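# Move the apple onto the cutting board and press it down

## Task

Pick the apple up off the plate and place it on the uncovered wood of the cutting board, far from the knife and away from every edge of the board. Then push it steadily down against the board for a few seconds without easing off. It fails if the board or the knife gets shifted, if the press is strong enough to crush the apple, or if anything is still in motion at the end. A result that stays in place only because the robot holds it does not count. Anything the robot is touching at the end must not sink more than about a fingernail's width once it is released.

## Robot and tools

Robot: two arms, left_arm and right_arm, facing each other across a table. Each carries the same five-finger right hand, so the hands are not mirror images and every hand number means the same thing on both arms. The names do not match the sides of any image.

World frame: the origin is on the table top, halfway between the two arm bases. z = 0 is the table surface and +z is up. left_arm's base is on the +y side. Positions are in metres, orientations are wxyz quaternions, and velocities are in m/s and rad/s. Printed hand positions can be a little off, especially at long reach.

Hand point: a point fixed to the palm, 0.05 m in front of it, where the index pad meets the thumb tip in a pinch. Its axes are: +z along the straightened fingers, which extend 0.06 to 0.07 m past it; +y out of the palm; +x across the palm toward the little finger. Across the palm the hand reaches 0.08 m on the little-finger side. On the thumb side it reaches 0.02 m when the thumb is turned in front of the palm, and up to 0.09 m otherwise. A wrist bracket on the little-finger side sticks 0.03 m further out along +y and 0.11 m across, and it can snag on things. For a whole-hand wrap around an object 0.035 to 0.08 m wide, turn the thumb in front of the palm before reaching the object. The object then sits across the palm, on the wrist side of the hand point.

execute_actions(actions): a list of actions, run in order. Each action is a table of up to 15 rows, one row per 1/30 s step. If the table has fewer rows, its last row repeats until 15 steps are done. Every row is one list of 28 numbers, each in [-1, 1], covering both arms even when only one moves. The order is: left dx, dy, dz, rx, ry, rz; then left little, ring, middle, index, thumb_bend, thumb_turn, force_limit, speed; then the same 14 for the right arm.
- dx to rz are an offset, not a pose. They are measured in the hand point's own axes, from its measured pose at the start of that action. For the first action of a call, that is the last pose a result reported. Every row counts from that same start, not from the row before it. A value of 1.0 means 0.6 m or 180 degrees, and rx, ry, rz form a single rotation vector.
- Finger targets (little, ring, middle, index): +1 is straight, -1 is curled fully. thumb_bend: +1 is straight, -1 is fully bent. thumb_turn: +1 is beside the palm, -1 is in front of it. An approximate pinch is index -0.22, thumb_bend -0.75, thumb_turn -0.57.
- force_limit: the closing load at which a motor stops. It runs linearly from about 0 N at -1 to 10 N at +1, or 15 N for the two thumb motors. It does not limit opening.
- speed: runs linearly from almost zero at -1 to full speed at +1. At full speed a finger crosses its whole range in 0.6 s. For a gentle grip, close at speed -0.9 or lower.
- An empty list just returns the current state and images.

The controller clips each step's commanded pose to within 100 mm and 16 degrees of the measured pose. Commands lag the motion by about 0.17 s. A far target may therefore need several actions.

Finger motors: a motor moves only when its target changes by 0.01 or more. It then locks at the target, or at force_limit while closing. To keep a hand unchanged, repeat its last eight numbers. Before any hand command has been sent, use its hand_measured values plus hand_force_limit and hand_speed. To squeeze harder, raise force_limit and send a target further closed than hand_measured. To loosen, send a target more open than hand_measured.

move(target, speed, stop_force, blocking): target is one 28-number row as above. Its offsets are taken from the pose in the last result that showed one. Both hand points travel in straight lines and arrive together, over 0.5 to 10 s.
- speed is in m/s, from 0.002 to 0.5, default 0.25. Turning is capped at twice that value in rad/s.
- stop_force is in N, from 9 to 40, and applies to both arms. An arm's path ends when its wrist sensor feels that much extra push against the motion. The arm then backs up two steps and holds there. Use it only when moving slowly and without rotating. Leave it out when moving away from a surface you are pressing on.
- blocking=false returns after 0.5 s while the motion continues. Check on it with wait(0). It cannot be combined with stop_force.
- The result adds a move: line giving how the move ended (done, off_target, moving, held, contact, fault) and any limits that acted (paced means the target was clipped; held means a check blocked some steps).
- Moves do not steer around obstacles. Without stop_force, a stiff arm driven even slightly past a contact can cause a fault.

wait(seconds): runs the scene for 0 to 10 s while the arms hold their last command.
stop(): brakes a running move.
zoom_image(camera, region): camera is cam_low, cam_left_wrist or cam_right_wrist. region is [x0, y0, x1, y1] in pixels, at most 504 by 504.
show_instructions(): shows the reference pages.
finished_scene(scene): ends the current scene, given its number. It cannot be undone.

Results:
- State line: each arm's pose and velocities in the world frame.
- Hand target lines: the pose each controller is currently driving toward.
- hand_measured, hand_stopped_by (moving, target, force, stalled, fault) and hand_load_n: six values each, in motor order. A load near 0 on all motors means the grip has been lost.
- Wrist force and Wrist torque lines: given in each arm's own end-effector axes, with noise and an offset of a few N. They saturate near 50 N.
- pose unreachable: the clearance check changed what was sent to that arm.
- HELD in the step readings: part of a row was held back.
- MOTOR HOT: warns from 70 °C. At 85 °C an over-temperature fault applies the brakes.

Things to avoid:
- Joint torque over its limit (133 N m for the large joints, 24.9 N m for the wrists), or 150 N of outside force on an arm. Either stops that arm for 10 s.
- The two arms striking or pressing on each other.
- Dropping the apple or knocking anything off the table.
- Nudging the board or the knife.
- Squeezing or pressing hard enough to crush the apple.

To press the apple down, approach slowly with stop_force. The apple must stay put on its own once released, and nothing should still be moving at the end.

Each tool is called after "Request:" by a JSON object that holds its "api" and its "payload".

Reference images:

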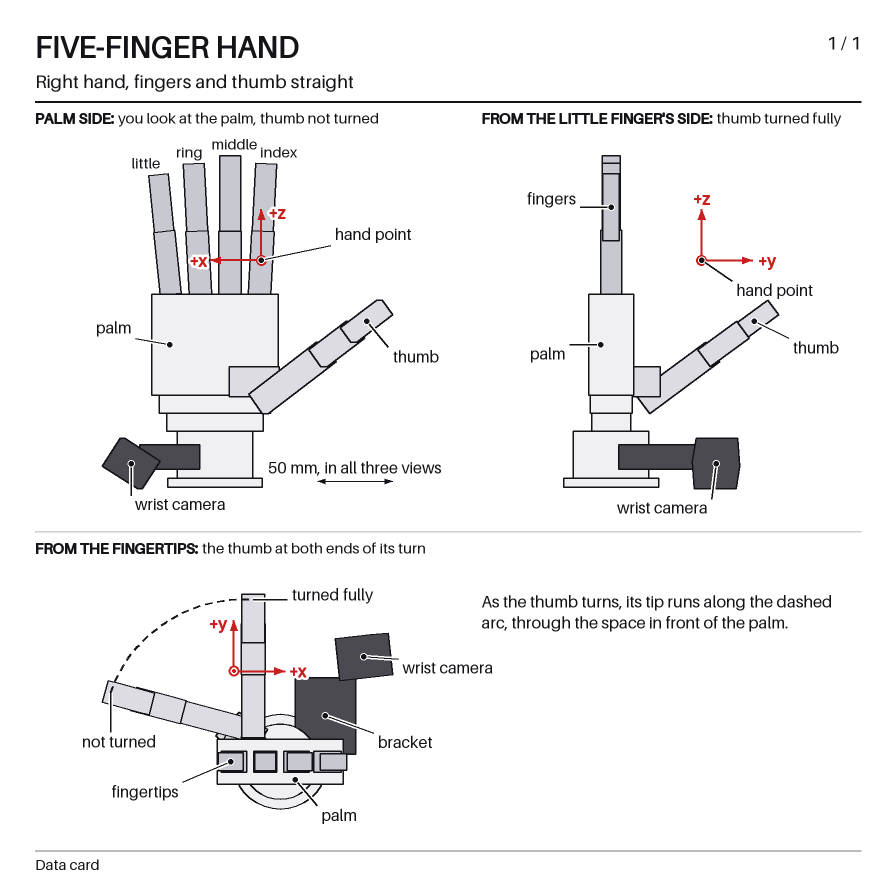

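## Session

I'll start by looking at the scene.

Request:
{"api": "execute_actions", "payload": {"actions": []}}

Scene clock: 0.00 s.
left_arm: end_effector_position=(+0.3243, +0.5019, +0.4739) hand_measured=(+1.000, +1.000, +1.000, +1.000, +1.000, +1.000) hand_load_n=(+0.0, +0.0, +0.0, +0.0, +0.0, +0.0) hand_stopped_by=(target, target, target, target, target, target) hand_force_limit=0.00 hand_speed=-0.80 end_effector_quat_wxyz=(+0.005, +0.278, +0.960, -0.004) end_effector_velocity=(+0.000, -0.000, -0.000) end_effector_angular_velocity=(-0.001, -0.000, +0.000) | right_arm: end_effector_position=(+0.1130, -0.2451, +0.4778) hand_measured=(+1.000, +1.000, +1.000, +1.000, +1.000, +1.000) hand_load_n=(+0.0, +0.0, +0.0, +0.0, +0.0, +0.0) hand_stopped_by=(target, target, target, target, target, target) hand_force_limit=0.00 hand_speed=-0.80 end_effector_quat_wxyz=(+0.017, -0.330, +0.944, -0.012) end_effector_velocity=(+0.000, -0.000, -0.000) end_effector_angular_velocity=(-0.001, -0.001, -0.000)
Joint positions: left_arm=[ 0.58  -1.704  1.335  1.927  1.572 -1.908] | right_arm=[-1.167 -1.74   1.345  1.933  1.597 -1.872]
Joint velocities: left_arm=[ 0.001  0.     0.    -0.001  0.     0.   ] | right_arm=[ 0.    -0.     0.    -0.001  0.001  0.   ]
Motor temperatures (°C, as the motors report them): left_arm=[26 23 24 32 30 30] | right_arm=[26 25 24 28 27 33]
Wrist force (N, on the end effector, along its own x y z axes, offset not removed): no reading
Wrist torque (N m, same axes, about the end effector's origin, offset not removed): no reading
Hand target (left_arm): +0.324, +0.502, +0.474; +0.005, +0.278, +0.960, -0.004
Hand target (right_arm): +0.113, -0.245, +0.478; +0.017, -0.330, +0.944, -0.012

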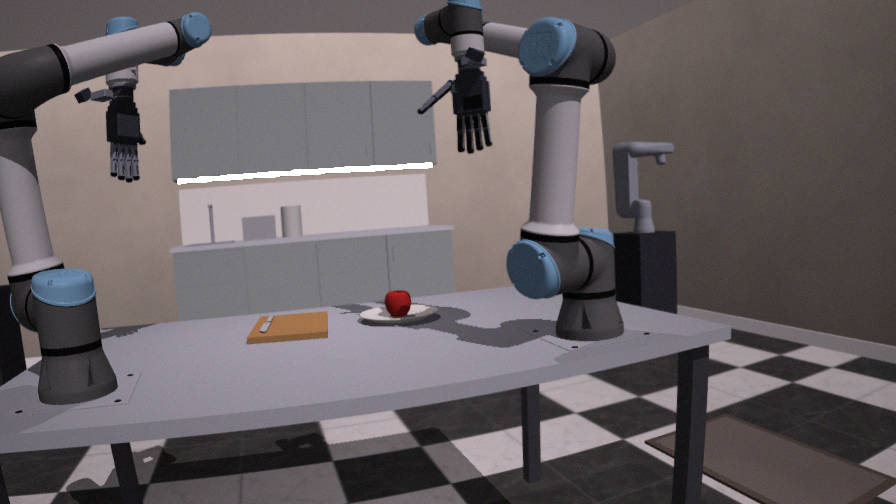

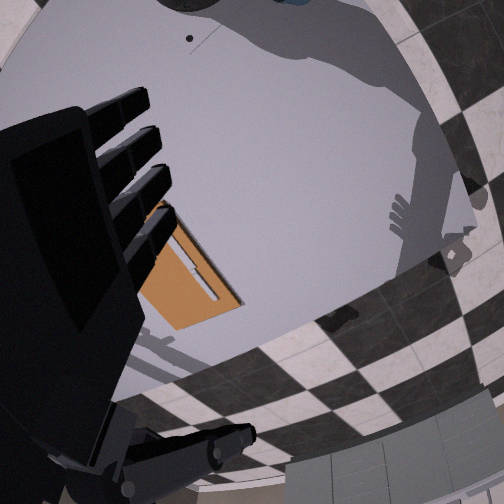

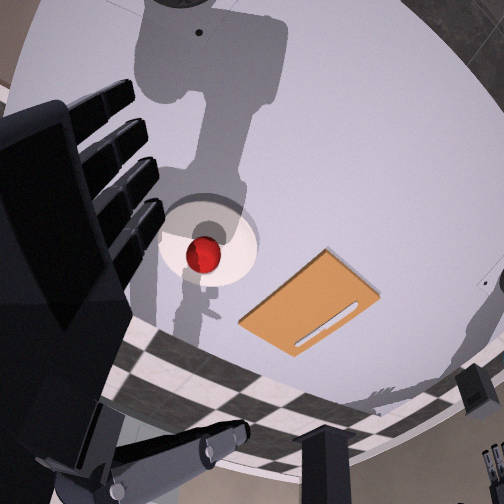

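Request:
{"api": "zoom_image", "payload": {"camera": "cam_low", "region": [220, 260, 470, 370]}}

Request:
{"api": "zoom_image", "payload": {"camera": "cam_right_wrist", "region": [140, 180, 400, 380]}}

Region (220, 260, 470, 370) of cam_low's 896x504 image, scaled by 2.016, with more detail than that image has; it fills the top 222 rows of this view, and the rest is white.

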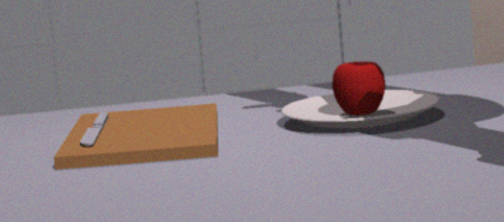

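Region (140, 180, 400, 380) of cam_right_wrist's 504x504 image, scaled by 1.938, with more detail than that image has; it fills the top 388 rows of this view, and the rest is white.

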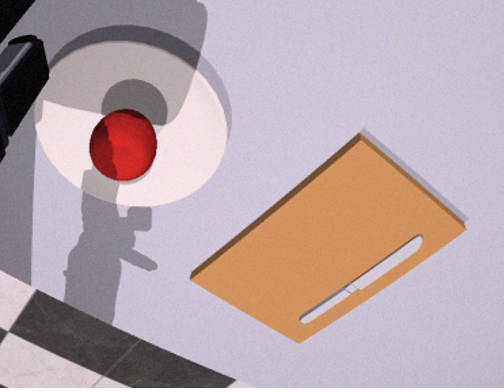

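Request:
{"api": "zoom_image", "payload": {"camera": "cam_left_wrist", "region": [100, 170, 300, 370]}}

Region (100, 170, 300, 370) of cam_left_wrist's 504x504 image, scaled by 2.520, with more detail than that image has.

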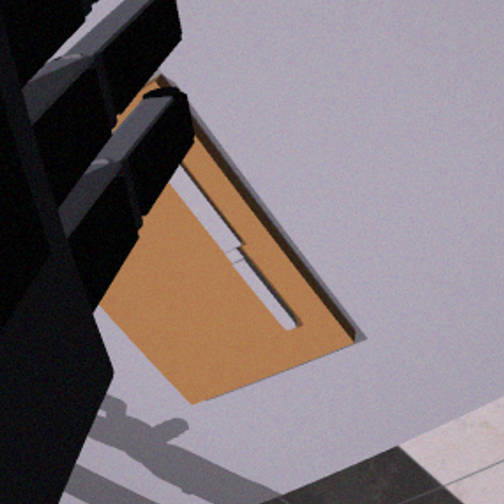

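Request:
{"api": "move", "payload": {"target": [0,0,0,0,0,0, 1,1,1,1,1,1,0,-0.8, -0.4316,-0.1984,0.4476,0.2367,-0.2164,-0.4128, 1,1,1,1,1,-1,0,0.5], "speed": 0.3}}

Scene clock: 123.30 s.
left_arm: end_effector_position=(+0.3243, +0.5019, +0.4739) hand_measured=(+1.000, +1.000, +1.000, +1.000, +1.000, +1.000) hand_load_n=(+0.0, +0.0, +0.0, +0.0, +0.0, +0.0) hand_stopped_by=(target, target, target, target, target, target) hand_force_limit=0.00 hand_speed=-0.80 end_effector_quat_wxyz=(+0.005, +0.278, +0.960, -0.004) end_effector_velocity=(-0.000, +0.000, +0.000) end_effector_angular_velocity=(+0.001, +0.000, +0.000) | right_arm: end_effector_position=(+0.4006, -0.1804, +0.2200) hand_measured=(+1.000, +1.000, +1.000, +1.000, +1.000, -1.000) hand_load_n=(+0.0, +0.0, +0.0, +0.0, +0.0, +0.0) hand_stopped_by=(target, target, target, target, target, target) hand_force_limit=0.00 hand_speed=0.50 end_effector_quat_wxyz=(+0.399, -0.768, +0.444, -0.232) end_effector_velocity=(+0.001, +0.001, -0.001) end_effector_angular_velocity=(+0.002, -0.003, +0.007)
Joint positions: left_arm=[ 0.58  -1.704  1.335  1.927  1.572 -1.908] | right_arm=[-1.287 -1.565  1.807  0.387  1.351 -3.3  ]
Joint velocities: left_arm=[ 0.     0.     0.     0.001 -0.001 -0.   ] | right_arm=[-0.002  0.002  0.002 -0.007 -0.008 -0.005]
Motor temperatures (°C, as the motors report them): left_arm=[26 23 24 32 30 30] | right_arm=[26 25 24 28 27 33]
Wrist force (N, on the end effector, along its own x y z axes, offset not removed): left_arm=[-1.6 1.6 1.8] | right_arm=[1.6 1.3 -0.1]
Wrist torque (N m, same axes, about the end effector's origin, offset not removed): left_arm=[0.32 -0.11 -0.11] | right_arm=[0.29 -0.20 -0.05]
Hand target (left_arm): +0.324, +0.502, +0.474; +0.005, +0.278, +0.960, -0.004
Hand target (right_arm): +0.401, -0.180, +0.220; -0.399, +0.768, -0.444, +0.232
Off the commanded pose (left_arm): 0.000 m, 0 deg.
Off the commanded pose (right_arm): 0.000 m, 0 deg.
move: done
camera_calibration (this result's frames):
cam_left_wrist: T_world_to_cam=[[0.604967, 0.793706, -0.063606, -0.56092], [0.701927, -0.493886, 0.5132, -0.211869], [0.375916, -0.355116, -0.855909, 0.591661], [0, 0, 0, 1]] pos_world=[0.26564, 0.550675, 0.579461]
cam_right_wrist: T_world_to_cam=[[-0.512674, -0.181361, -0.83921, 0.35793], [-0.766835, 0.536352, 0.352549, 0.334166], [0.386174, 0.824278, -0.414047, 0.210512], [0, 0, 0, 1]] pos_world=[0.358457, -0.287836, 0.26973]

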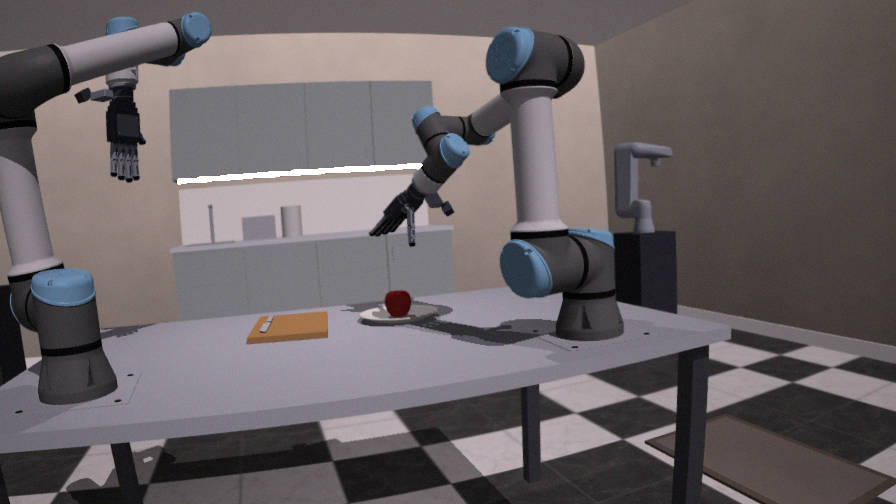

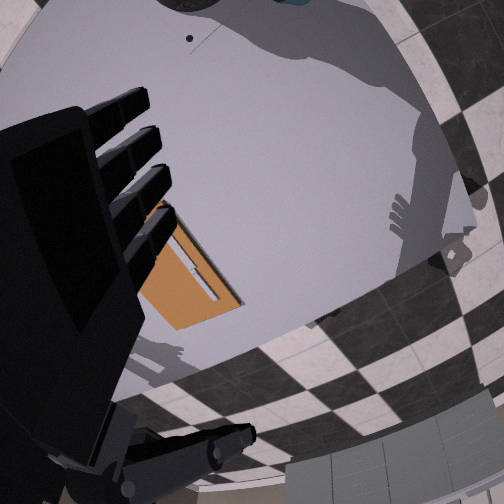

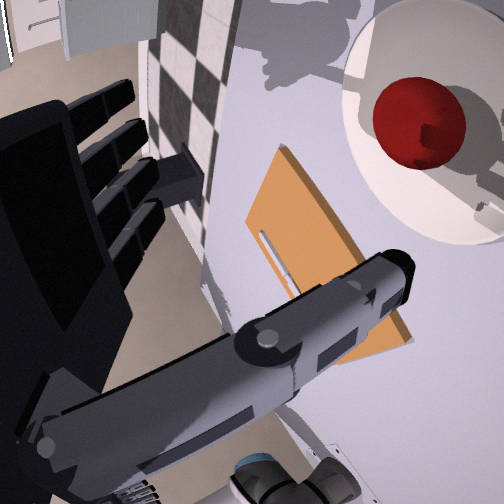

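Request:
{"api": "zoom_image", "payload": {"camera": "cam_right_wrist", "region": [304, 0, 504, 260]}}

Request:
{"api": "zoom_image", "payload": {"camera": "cam_low", "region": [330, 170, 500, 340]}}

Region (304, 0, 504, 260) of cam_right_wrist's 504x504 image, scaled by 1.938, with more detail than that image has; it fills the left 388 columns of this view, and the rest is white.

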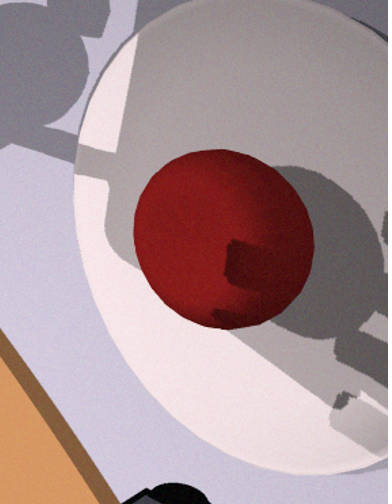

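Region (330, 170, 500, 340) of cam_low's 896x504 image, scaled by 2.965, with more detail than that image has.

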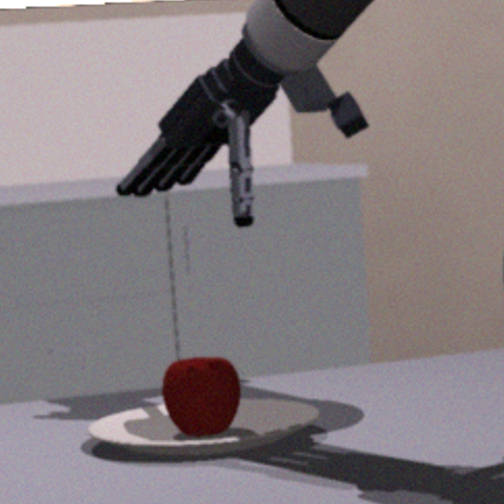

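Request:
{"api": "move", "payload": {"target": [0,0,0,0,0,0, 1,1,1,1,1,1,0,-0.8, 0.0264,0.0987,0.1206,0,0,0, 1,1,1,1,1,-1,0,0.5], "speed": 0.15}}

Scene clock: 178.70 s.
left_arm: end_effector_position=(+0.3243, +0.5019, +0.4739) hand_measured=(+1.000, +1.000, +1.000, +1.000, +1.000, +1.000) hand_load_n=(+0.0, +0.0, +0.0, +0.0, +0.0, +0.0) hand_stopped_by=(target, target, target, target, target, target) hand_force_limit=0.00 hand_speed=-0.80 end_effector_quat_wxyz=(+0.005, +0.278, +0.960, -0.004) end_effector_velocity=(+0.000, +0.000, -0.000) end_effector_angular_velocity=(+0.000, -0.000, +0.001) | right_arm: end_effector_position=(+0.4305, -0.1815, +0.1301) hand_measured=(+1.000, +1.000, +1.000, +1.000, +1.000, -1.000) hand_load_n=(+0.0, +0.0, +0.0, +0.0, +0.0, +0.0) hand_stopped_by=(target, target, target, target, target, target) hand_force_limit=0.00 hand_speed=0.50 end_effector_quat_wxyz=(+0.399, -0.768, +0.444, -0.232) end_effector_velocity=(+0.000, -0.000, -0.002) end_effector_angular_velocity=(-0.002, -0.000, +0.001)
Joint positions: left_arm=[ 0.58  -1.704  1.335  1.927  1.572 -1.908] | right_arm=[-1.311 -1.428  1.904  0.156  1.331 -3.315]
Joint velocities: left_arm=[ 0.     0.    -0.    -0.    -0.    -0.001] | right_arm=[ 0.     0.003  0.001 -0.003  0.    -0.002]
Motor temperatures (°C, as the motors report them): left_arm=[26 23 24 32 30 30] | right_arm=[26 25 24 28 27 33]
Wrist force (N, on the end effector, along its own x y z axes, offset not removed): left_arm=[-1.7 -3.3 -0.1] | right_arm=[0.2 1.5 -0.4]
Wrist torque (N m, same axes, about the end effector's origin, offset not removed): left_arm=[-0.22 0.18 -0.23] | right_arm=[0.39 -0.05 -0.15]
Hand target (left_arm): +0.324, +0.502, +0.474; +0.005, +0.278, +0.960, -0.004
Hand target (right_arm): +0.431, -0.182, +0.130; -0.399, +0.768, -0.444, +0.232
Off the commanded pose (left_arm): 0.000 m, 0 deg.
Off the commanded pose (right_arm): 0.000 m, 0 deg.
move: done
camera_calibration (this result's frames):
cam_left_wrist: T_world_to_cam=[[0.604967, 0.793706, -0.063606, -0.56092], [0.701927, -0.493886, 0.5132, -0.211869], [0.375916, -0.355116, -0.855909, 0.591661], [0, 0, 0, 1]] pos_world=[0.26564, 0.550675, 0.579461]
cam_right_wrist: T_world_to_cam=[[-0.512669, -0.1814, -0.839205, 0.297584], [-0.766852, 0.536337, 0.352535, 0.389365], [0.386146, 0.824279, -0.414071, 0.162701], [0, 0, 0, 1]] pos_world=[0.388321, -0.28896, 0.179838]

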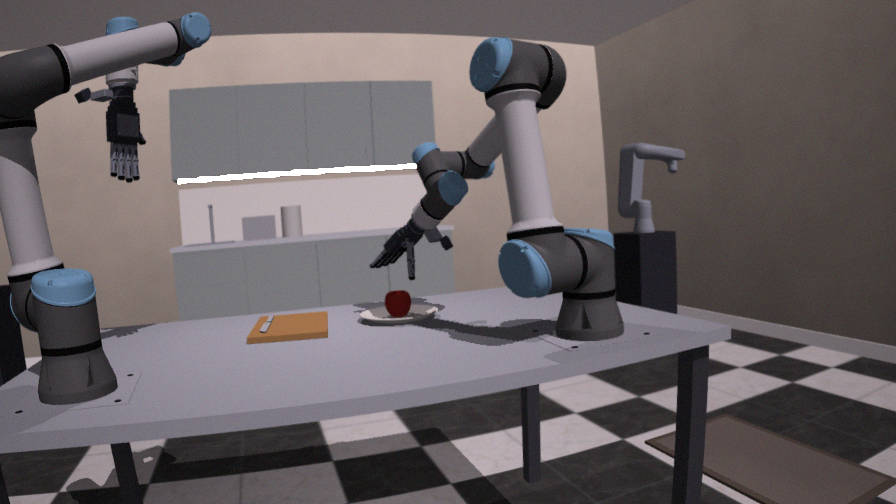

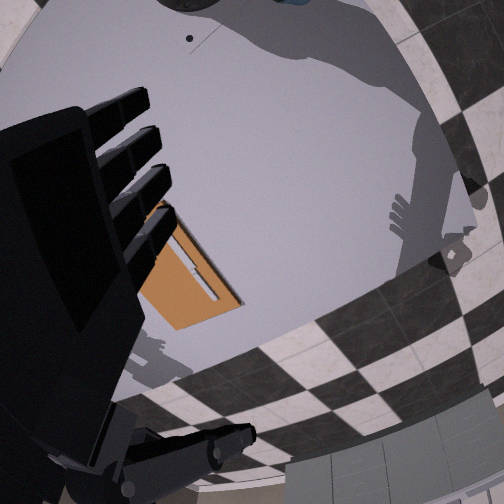

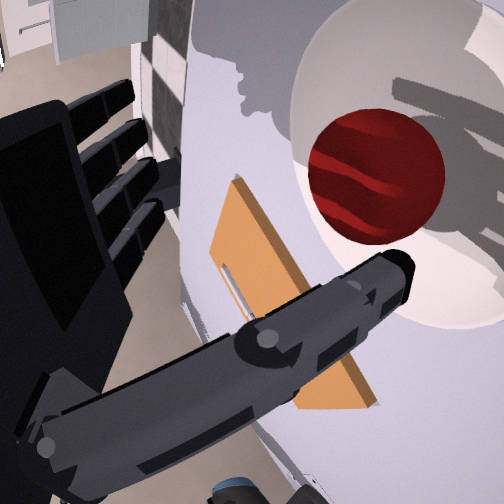

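Request:
{"api": "zoom_image", "payload": {"camera": "cam_right_wrist", "region": [260, 60, 504, 330]}}

Request:
{"api": "zoom_image", "payload": {"camera": "cam_low", "region": [340, 200, 480, 340]}}

Region (260, 60, 504, 330) of cam_right_wrist's 504x504 image, scaled by 1.867, with more detail than that image has; it fills the left 455 columns of this view, and the rest is white.

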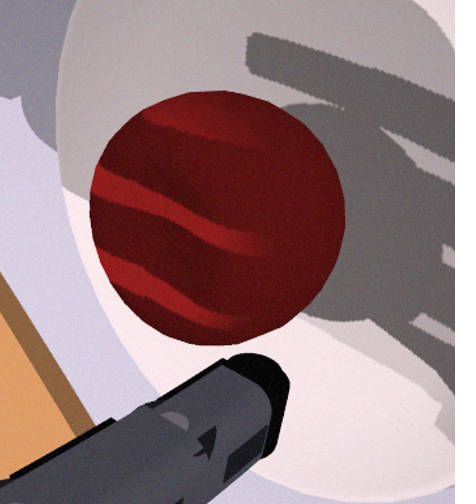

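Region (340, 200, 480, 340) of cam_low's 896x504 image, scaled by 3.600, with more detail than that image has.

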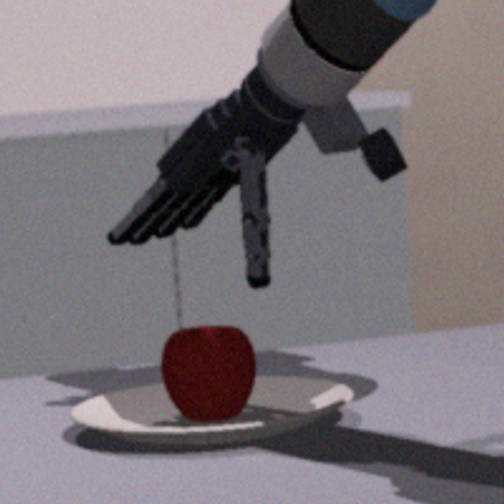

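Request:
{"api": "move", "payload": {"target": [0,0,0,0,0,0, 1,1,1,1,1,1,0,-0.8, 0,0.0478,0.0335,0,0,0, 1,1,1,1,1,-1,0,0.5], "speed": 0.06}}

Scene clock: 274.13 s.
left_arm: end_effector_position=(+0.3243, +0.5019, +0.4739) hand_measured=(+1.000, +1.000, +1.000, +1.000, +1.000, +1.000) hand_load_n=(+0.0, +0.0, +0.0, +0.0, +0.0, +0.0) hand_stopped_by=(target, target, target, target, target, target) hand_force_limit=0.00 hand_speed=-0.80 end_effector_quat_wxyz=(+0.005, +0.278, +0.960, -0.004) end_effector_velocity=(-0.000, +0.000, -0.000) end_effector_angular_velocity=(+0.001, +0.001, +0.000) | right_arm: end_effector_position=(+0.4306, -0.1816, +0.0952) hand_measured=(+1.000, +1.000, +1.000, +1.000, +1.000, -1.000) hand_load_n=(+0.0, +0.0, +0.0, +0.0, +0.0, +0.0) hand_stopped_by=(target, target, target, target, target, target) hand_force_limit=0.00 hand_speed=0.50 end_effector_quat_wxyz=(+0.399, -0.768, +0.444, -0.232) end_effector_velocity=(-0.000, +0.000, -0.002) end_effector_angular_velocity=(+0.001, +0.000, +0.001)
Joint positions: left_arm=[ 0.58  -1.704  1.335  1.927  1.572 -1.908] | right_arm=[-1.311 -1.384  1.954  0.063  1.331 -3.315]
Joint velocities: left_arm=[-0.  0.  0.  0.  0. -0.] | right_arm=[ 0.     0.003  0.003 -0.005 -0.001  0.   ]
Motor temperatures (°C, as the motors report them): left_arm=[26 23 24 32 30 30] | right_arm=[26 25 24 28 27 33]
Wrist force (N, on the end effector, along its own x y z axes, offset not removed): left_arm=[4.9 -2.8 -2.2] | right_arm=[0.5 1.7 -0.2]
Wrist torque (N m, same axes, about the end effector's origin, offset not removed): left_arm=[-0.19 -0.61 0.30] | right_arm=[0.40 -0.08 -0.11]
Hand target (left_arm): +0.324, +0.502, +0.474; +0.005, +0.278, +0.960, -0.004
Hand target (right_arm): +0.431, -0.182, +0.095; -0.399, +0.768, -0.444, +0.232
Off the commanded pose (left_arm): 0.000 m, 0 deg.
Off the commanded pose (right_arm): 0.000 m, 0 deg.
move: done
camera_calibration (this result's frames):
cam_left_wrist: T_world_to_cam=[[0.604967, 0.793706, -0.063606, -0.56092], [0.701927, -0.493886, 0.5132, -0.211869], [0.375916, -0.355116, -0.855909, 0.591661], [0, 0, 0, 1]] pos_world=[0.26564, 0.550675, 0.579461]
cam_right_wrist: T_world_to_cam=[[-0.512662, -0.181441, -0.8392, 0.268339], [-0.766855, 0.536353, 0.352503, 0.401728], [0.38615, 0.82426, -0.414106, 0.148261], [0, 0, 0, 1]] pos_world=[0.388383, -0.288986, 0.144976]

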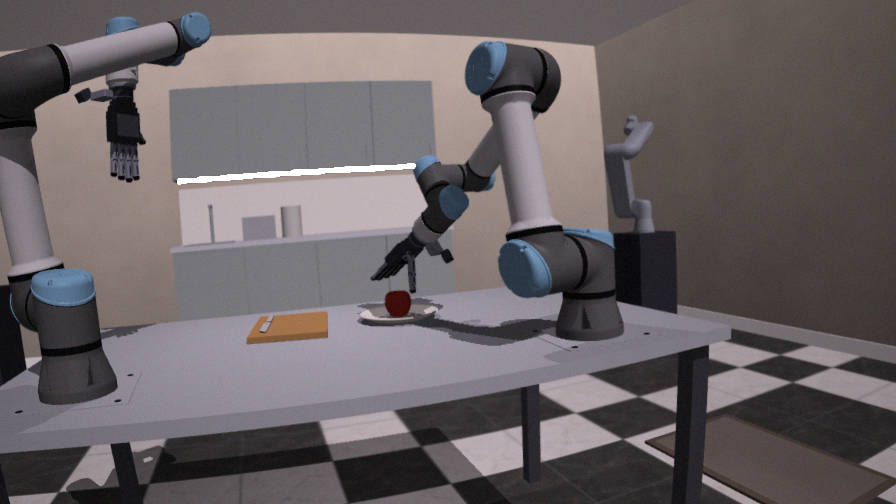

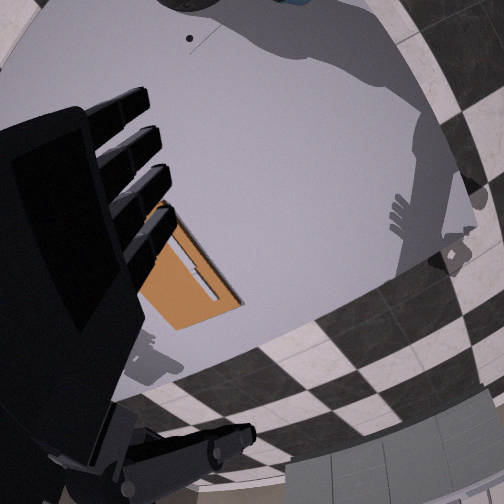

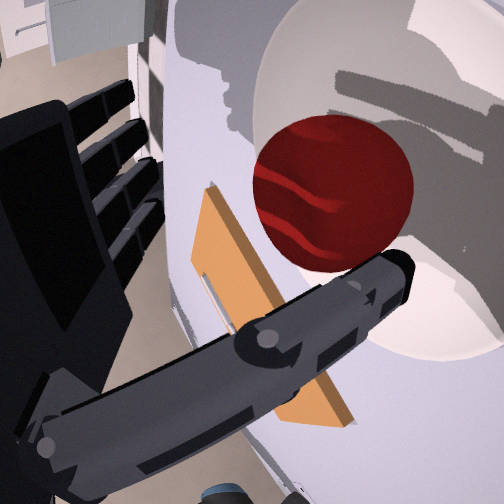

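Request:
{"api": "zoom_image", "payload": {"camera": "cam_low", "region": [350, 220, 470, 340]}}

Request:
{"api": "zoom_image", "payload": {"camera": "cam_right_wrist", "region": [220, 80, 470, 330]}}

Region (350, 220, 470, 340) of cam_low's 896x504 image, scaled by 4.200, with more detail than that image has.

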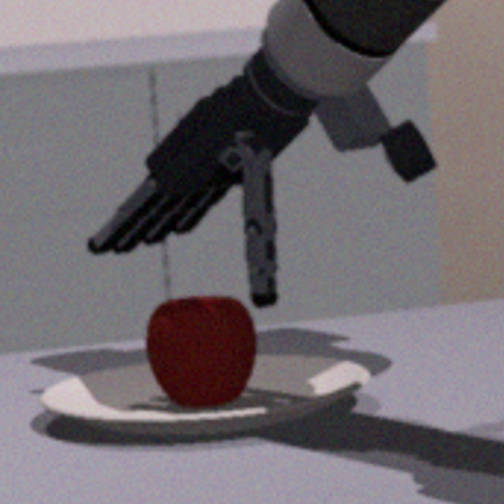

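Region (220, 80, 470, 330) of cam_right_wrist's 504x504 image, scaled by 2.016, with more detail than that image has.

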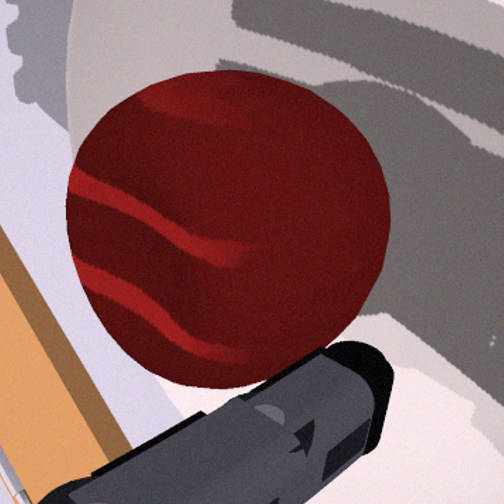

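Request:
{"api": "move", "payload": {"target": [0,0,0,0,0,0, 1,1,1,1,1,1,0,-0.8, 0,0.0505,0.0354,0,0,0, 1,1,1,1,1,-1,0,0.5], "speed": 0.04, "stop_force": 10}}

Scene clock: 328.70 s.
left_arm: end_effector_position=(+0.3243, +0.5019, +0.4739) hand_measured=(+1.000, +1.000, +1.000, +1.000, +1.000, +1.000) hand_load_n=(+0.0, +0.0, +0.0, +0.0, +0.0, +0.0) hand_stopped_by=(target, target, target, target, target, target) hand_force_limit=0.00 hand_speed=-0.80 end_effector_quat_wxyz=(+0.005, +0.278, +0.960, -0.004) end_effector_velocity=(+0.000, +0.000, +0.000) end_effector_angular_velocity=(+0.000, -0.000, +0.001) | right_arm: end_effector_position=(+0.4306, -0.1816, +0.0584) hand_measured=(+1.000, +1.000, +1.000, +1.000, +1.000, -1.000) hand_load_n=(+0.0, +0.0, +0.0, +0.0, +0.0, +0.0) hand_stopped_by=(target, target, target, target, target, target) hand_force_limit=0.00 hand_speed=0.50 end_effector_quat_wxyz=(+0.399, -0.768, +0.444, -0.232) end_effector_velocity=(+0.000, +0.000, -0.002) end_effector_angular_velocity=(+0.001, -0.001, +0.001)
Joint positions: left_arm=[ 0.58  -1.704  1.335  1.927  1.572 -1.908] | right_arm=[-1.311 -1.329  1.999 -0.037  1.331 -3.315]
Joint velocities: left_arm=[ 0.001 -0.     0.     0.    -0.    -0.   ] | right_arm=[ 0.     0.003  0.002 -0.006 -0.001  0.   ]
Motor temperatures (°C, as the motors report them): left_arm=[26 23 24 32 30 30] | right_arm=[26 25 24 28 27 33]
Wrist force (N, on the end effector, along its own x y z axes, offset not removed): left_arm=[-0.8 -2.7 1.3] | right_arm=[0.1 2.2 -0.6]
Wrist torque (N m, same axes, about the end effector's origin, offset not removed): left_arm=[-0.32 0.08 -0.05] | right_arm=[0.49 0.00 -0.16]
Hand target (left_arm): +0.324, +0.502, +0.474; +0.005, +0.278, +0.960, -0.004
Hand target (right_arm): +0.431, -0.182, +0.058; -0.399, +0.768, -0.444, +0.232
Off the commanded pose (left_arm): 0.000 m, 0 deg.
Off the commanded pose (right_arm): 0.000 m, 0 deg.
move: done
camera_calibration (this result's frames):
cam_left_wrist: T_world_to_cam=[[0.604967, 0.793706, -0.0636061, -0.56092], [0.701928, -0.493886, 0.5132, -0.211869], [0.375916, -0.355116, -0.855909, 0.591661], [0, 0, 0, 1]] pos_world=[0.26564, 0.550675, 0.579461]
cam_right_wrist: T_world_to_cam=[[-0.512656, -0.181491, -0.839193, 0.237424], [-0.766842, 0.536409, 0.352448, 0.414788], [0.386184, 0.824213, -0.414168, 0.13297], [0, 0, 0, 1]] pos_world=[0.388442, -0.289001, 0.108125]

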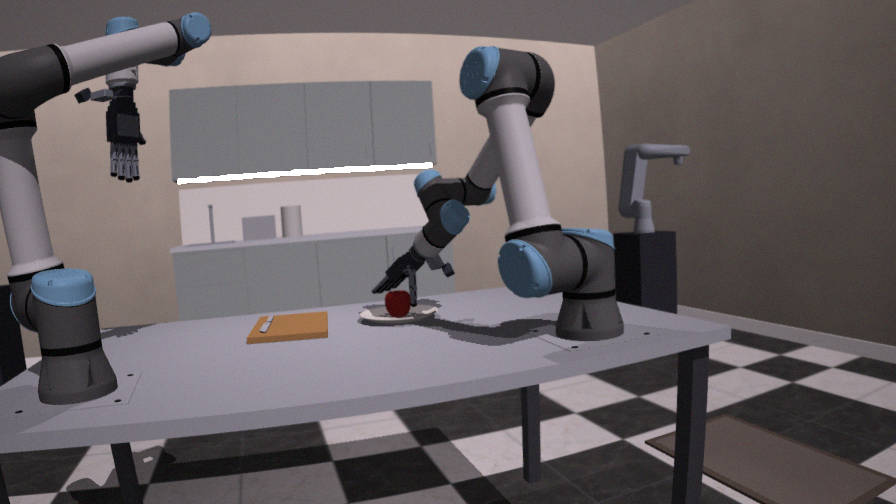

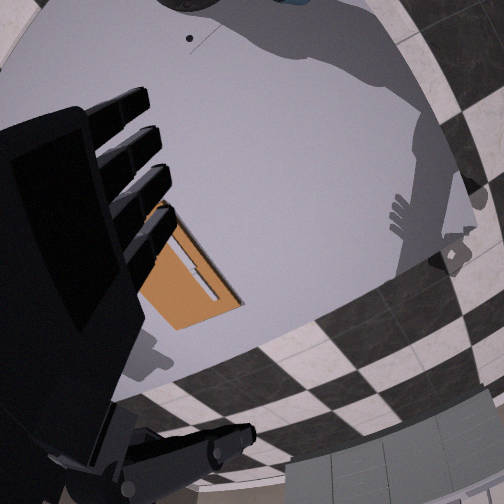

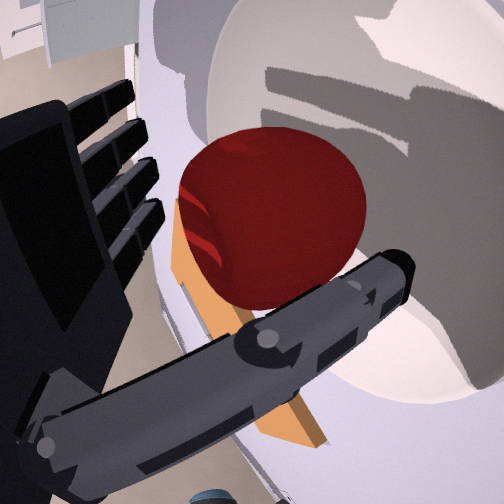

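Request:
{"api": "zoom_image", "payload": {"camera": "cam_low", "region": [355, 240, 455, 340]}}

Region (355, 240, 455, 340) of cam_low's 896x504 image, scaled by 5.040, with more detail than that image has.

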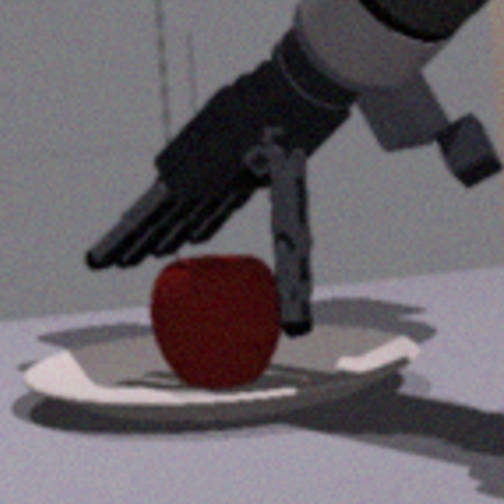

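Request:
{"api": "move", "payload": {"target": [0,0,0,0,0,0, 1,1,1,1,1,1,0,-0.8, 0,0.0036,0.0239,0,0,0, 0.55,0.55,0.55,0.55,1,-1,-0.4,-0.3], "speed": 0.02, "stop_force": 9}}

Scene clock: 373.70 s.
left_arm: end_effector_position=(+0.3243, +0.5019, +0.4739) hand_measured=(+1.000, +1.000, +1.000, +1.000, +1.000, +1.000) hand_load_n=(+0.0, +0.0, +0.0, +0.0, +0.0, +0.0) hand_stopped_by=(target, target, target, target, target, target) hand_force_limit=0.00 hand_speed=-0.80 end_effector_quat_wxyz=(+0.005, +0.278, +0.960, -0.004) end_effector_velocity=(-0.000, +0.000, +0.000) end_effector_angular_velocity=(-0.000, +0.001, +0.000) | right_arm: end_effector_position=(+0.4396, -0.1764, +0.0485) hand_measured=(+0.550, +0.550, +0.550, +0.550, +1.000, -1.000) hand_load_n=(+0.0, +0.0, +0.0, +0.0, +0.0, +0.0) hand_stopped_by=(target, target, target, target, target, target) hand_force_limit=-0.40 hand_speed=-0.30 end_effector_quat_wxyz=(+0.399, -0.768, +0.444, -0.232) end_effector_velocity=(+0.001, +0.000, -0.001) end_effector_angular_velocity=(-0.001, +0.001, -0.001)
Joint positions: left_arm=[ 0.58  -1.704  1.335  1.927  1.572 -1.908] | right_arm=[-1.303 -1.291  1.979 -0.057  1.338 -3.31 ]
Joint velocities: left_arm=[ 0.    -0.     0.     0.     0.001 -0.   ] | right_arm=[ 0.001  0.005 -0.003 -0.002  0.002  0.001]
Motor temperatures (°C, as the motors report them): left_arm=[26 23 24 32 30 30] | right_arm=[26 25 24 28 27 33]
Wrist force (N, on the end effector, along its own x y z axes, offset not removed): left_arm=[-3.0 -1.4 3.1] | right_arm=[0.6 2.4 0.5]
Wrist torque (N m, same axes, about the end effector's origin, offset not removed): left_arm=[-0.28 0.38 -0.16] | right_arm=[0.43 -0.07 -0.08]
Hand target (left_arm): +0.324, +0.502, +0.474; +0.005, +0.278, +0.960, -0.004
Hand target (right_arm): +0.440, -0.176, +0.048; -0.399, +0.768, -0.444, +0.232
Off the commanded pose (left_arm): 0.000 m, 0 deg.
Off the commanded pose (right_arm): 0.000 m, 0 deg.
move: done
camera_calibration (this result's frames):
cam_left_wrist: T_world_to_cam=[[0.604967, 0.793706, -0.0636059, -0.56092], [0.701927, -0.493887, 0.5132, -0.211869], [0.375916, -0.355116, -0.855909, 0.591661], [0, 0, 0, 1]] pos_world=[0.26564, 0.550675, 0.579461]
cam_right_wrist: T_world_to_cam=[[-0.512653, -0.181496, -0.839194, 0.234684], [-0.766844, 0.536408, 0.352444, 0.422402], [0.386183, 0.824212, -0.41417, 0.121141], [0, 0, 0, 1]] pos_world=[0.397445, -0.283831, 0.0982454]

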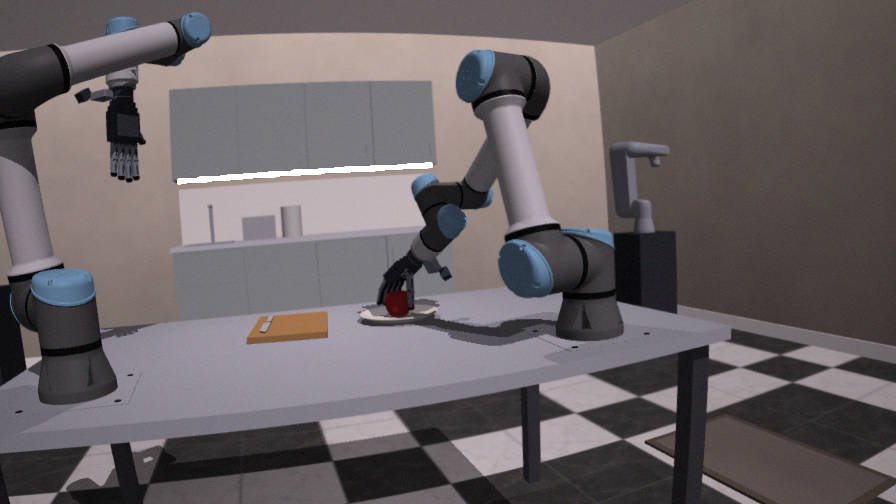

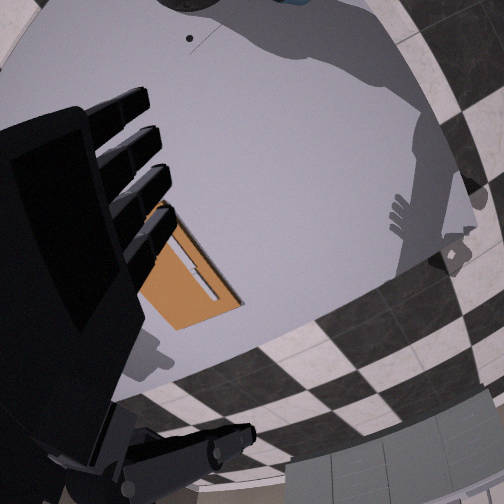

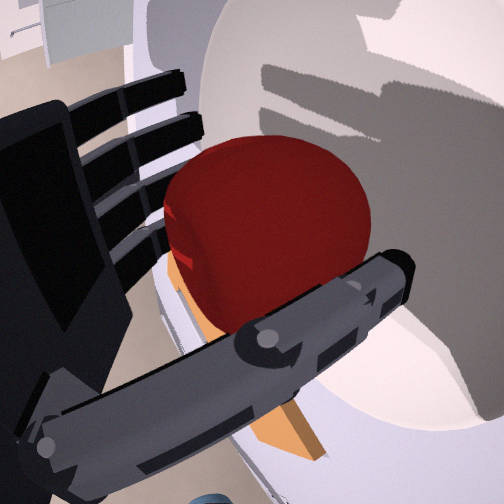

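Request:
{"api": "zoom_image", "payload": {"camera": "cam_low", "region": [355, 245, 455, 345]}}

Region (355, 245, 455, 345) of cam_low's 896x504 image, scaled by 5.040, with more detail than that image has.

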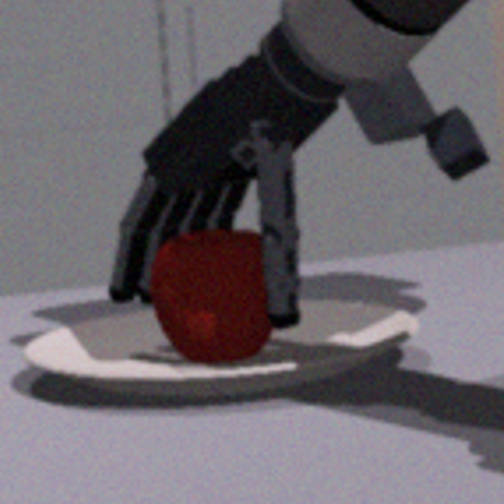

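Request:
{"api": "move", "payload": {"target": [0,0,0,0,0,0, 1,1,1,1,1,1,0,-0.8, 0,-0.0029,0.0041,0,0,0, 0.55,-0.2,-0.2,-0.2,1,-1,0.1,-0.88], "speed": 0.01}}

Scene clock: 399.20 s.
left_arm: end_effector_position=(+0.3243, +0.5019, +0.4739) hand_measured=(+1.000, +1.000, +1.000, +1.000, +1.000, +1.000) hand_load_n=(+0.0, +0.0, +0.0, +0.0, +0.0, +0.0) hand_stopped_by=(target, target, target, target, target, target) hand_force_limit=0.00 hand_speed=-0.80 end_effector_quat_wxyz=(+0.005, +0.278, +0.960, -0.004) end_effector_velocity=(+0.000, -0.000, -0.000) end_effector_angular_velocity=(-0.000, +0.000, +0.000) | right_arm: end_effector_position=(+0.4422, -0.1749, +0.0485) hand_measured=(+0.550, -0.034, +0.134, +0.120, +1.002, -1.000) hand_load_n=(+0.0, +6.5, +4.0, +5.5, +2.0, +3.0) hand_stopped_by=(target, force, force, force, target, target) hand_force_limit=0.10 hand_speed=-0.88 end_effector_quat_wxyz=(+0.399, -0.768, +0.444, -0.232) end_effector_velocity=(-0.000, +0.000, +0.000) end_effector_angular_velocity=(+0.000, +0.000, +0.001)
Joint positions: left_arm=[ 0.58  -1.704  1.335  1.927  1.572 -1.908] | right_arm=[-1.301 -1.285  1.971 -0.055  1.34  -3.309]
Joint velocities: left_arm=[ 0.     0.    -0.    -0.     0.001  0.   ] | right_arm=[ 0.    -0.    -0.001  0.001 -0.001 -0.001]
Motor temperatures (°C, as the motors report them): left_arm=[26 23 24 32 30 30] | right_arm=[26 25 24 28 27 33]
Wrist force (N, on the end effector, along its own x y z axes, offset not removed): left_arm=[-2.4 2.5 1.2] | right_arm=[1.7 2.6 0.4]
Wrist torque (N m, same axes, about the end effector's origin, offset not removed): left_arm=[0.34 0.03 -0.01] | right_arm=[0.37 -0.24 -0.05]
Hand target (left_arm): +0.324, +0.502, +0.474; +0.005, +0.278, +0.960, -0.004
Hand target (right_arm): +0.442, -0.175, +0.048; -0.399, +0.768, -0.444, +0.232
Off the commanded pose (left_arm): 0.000 m, 0 deg.
Off the commanded pose (right_arm): 0.000 m, 0 deg.
move: done
camera_calibration (this result's frames):
cam_left_wrist: T_world_to_cam=[[0.604967, 0.793706, -0.0636062, -0.56092], [0.701927, -0.493886, 0.5132, -0.211869], [0.375916, -0.355116, -0.855909, 0.591661], [0, 0, 0, 1]] pos_world=[0.26564, 0.550675, 0.579461]
cam_right_wrist: T_world_to_cam=[[-0.512665, -0.181501, -0.839185, 0.236309], [-0.766838, 0.536412, 0.352451, 0.423593], [0.386179, 0.824208, -0.414182, 0.118901], [0, 0, 0, 1]] pos_world=[0.400057, -0.28233, 0.0982576]

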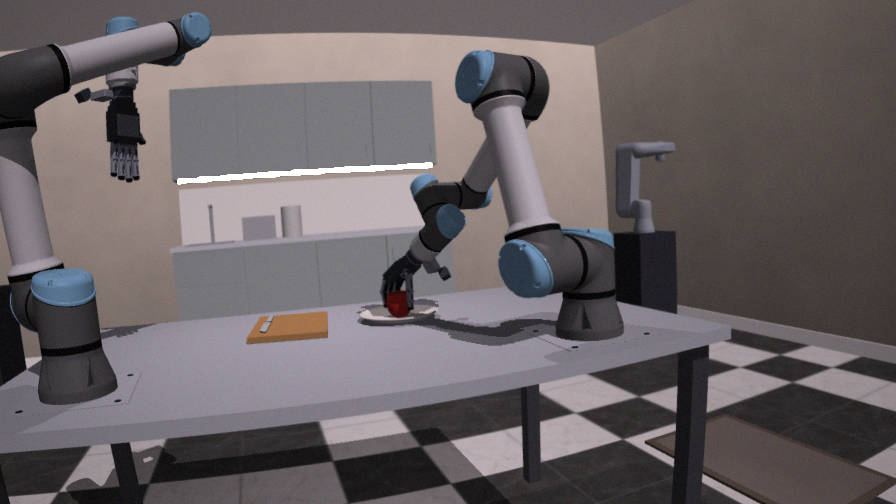

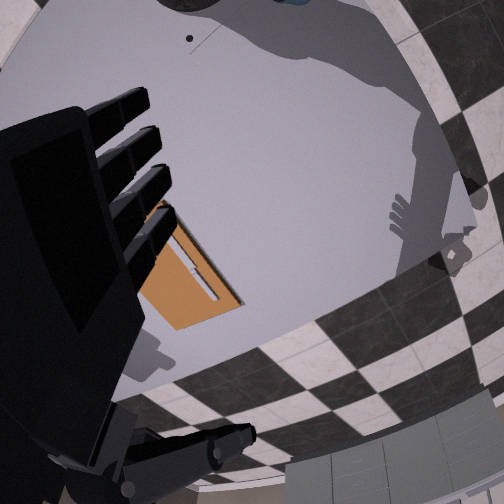

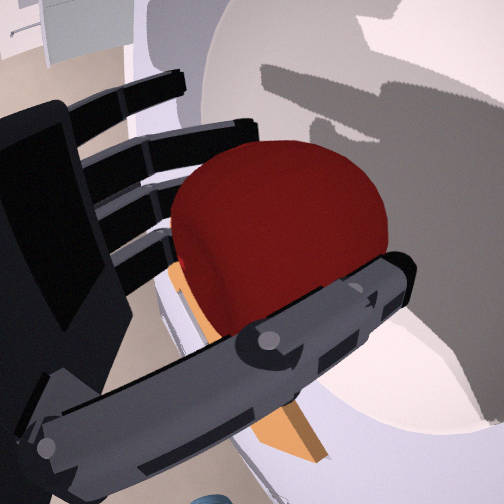

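Request:
{"api": "zoom_image", "payload": {"camera": "cam_low", "region": [355, 245, 455, 345]}}

Region (355, 245, 455, 345) of cam_low's 896x504 image, scaled by 5.040, with more detail than that image has.

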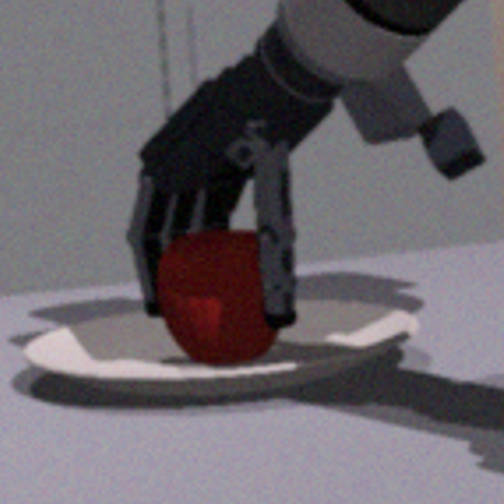

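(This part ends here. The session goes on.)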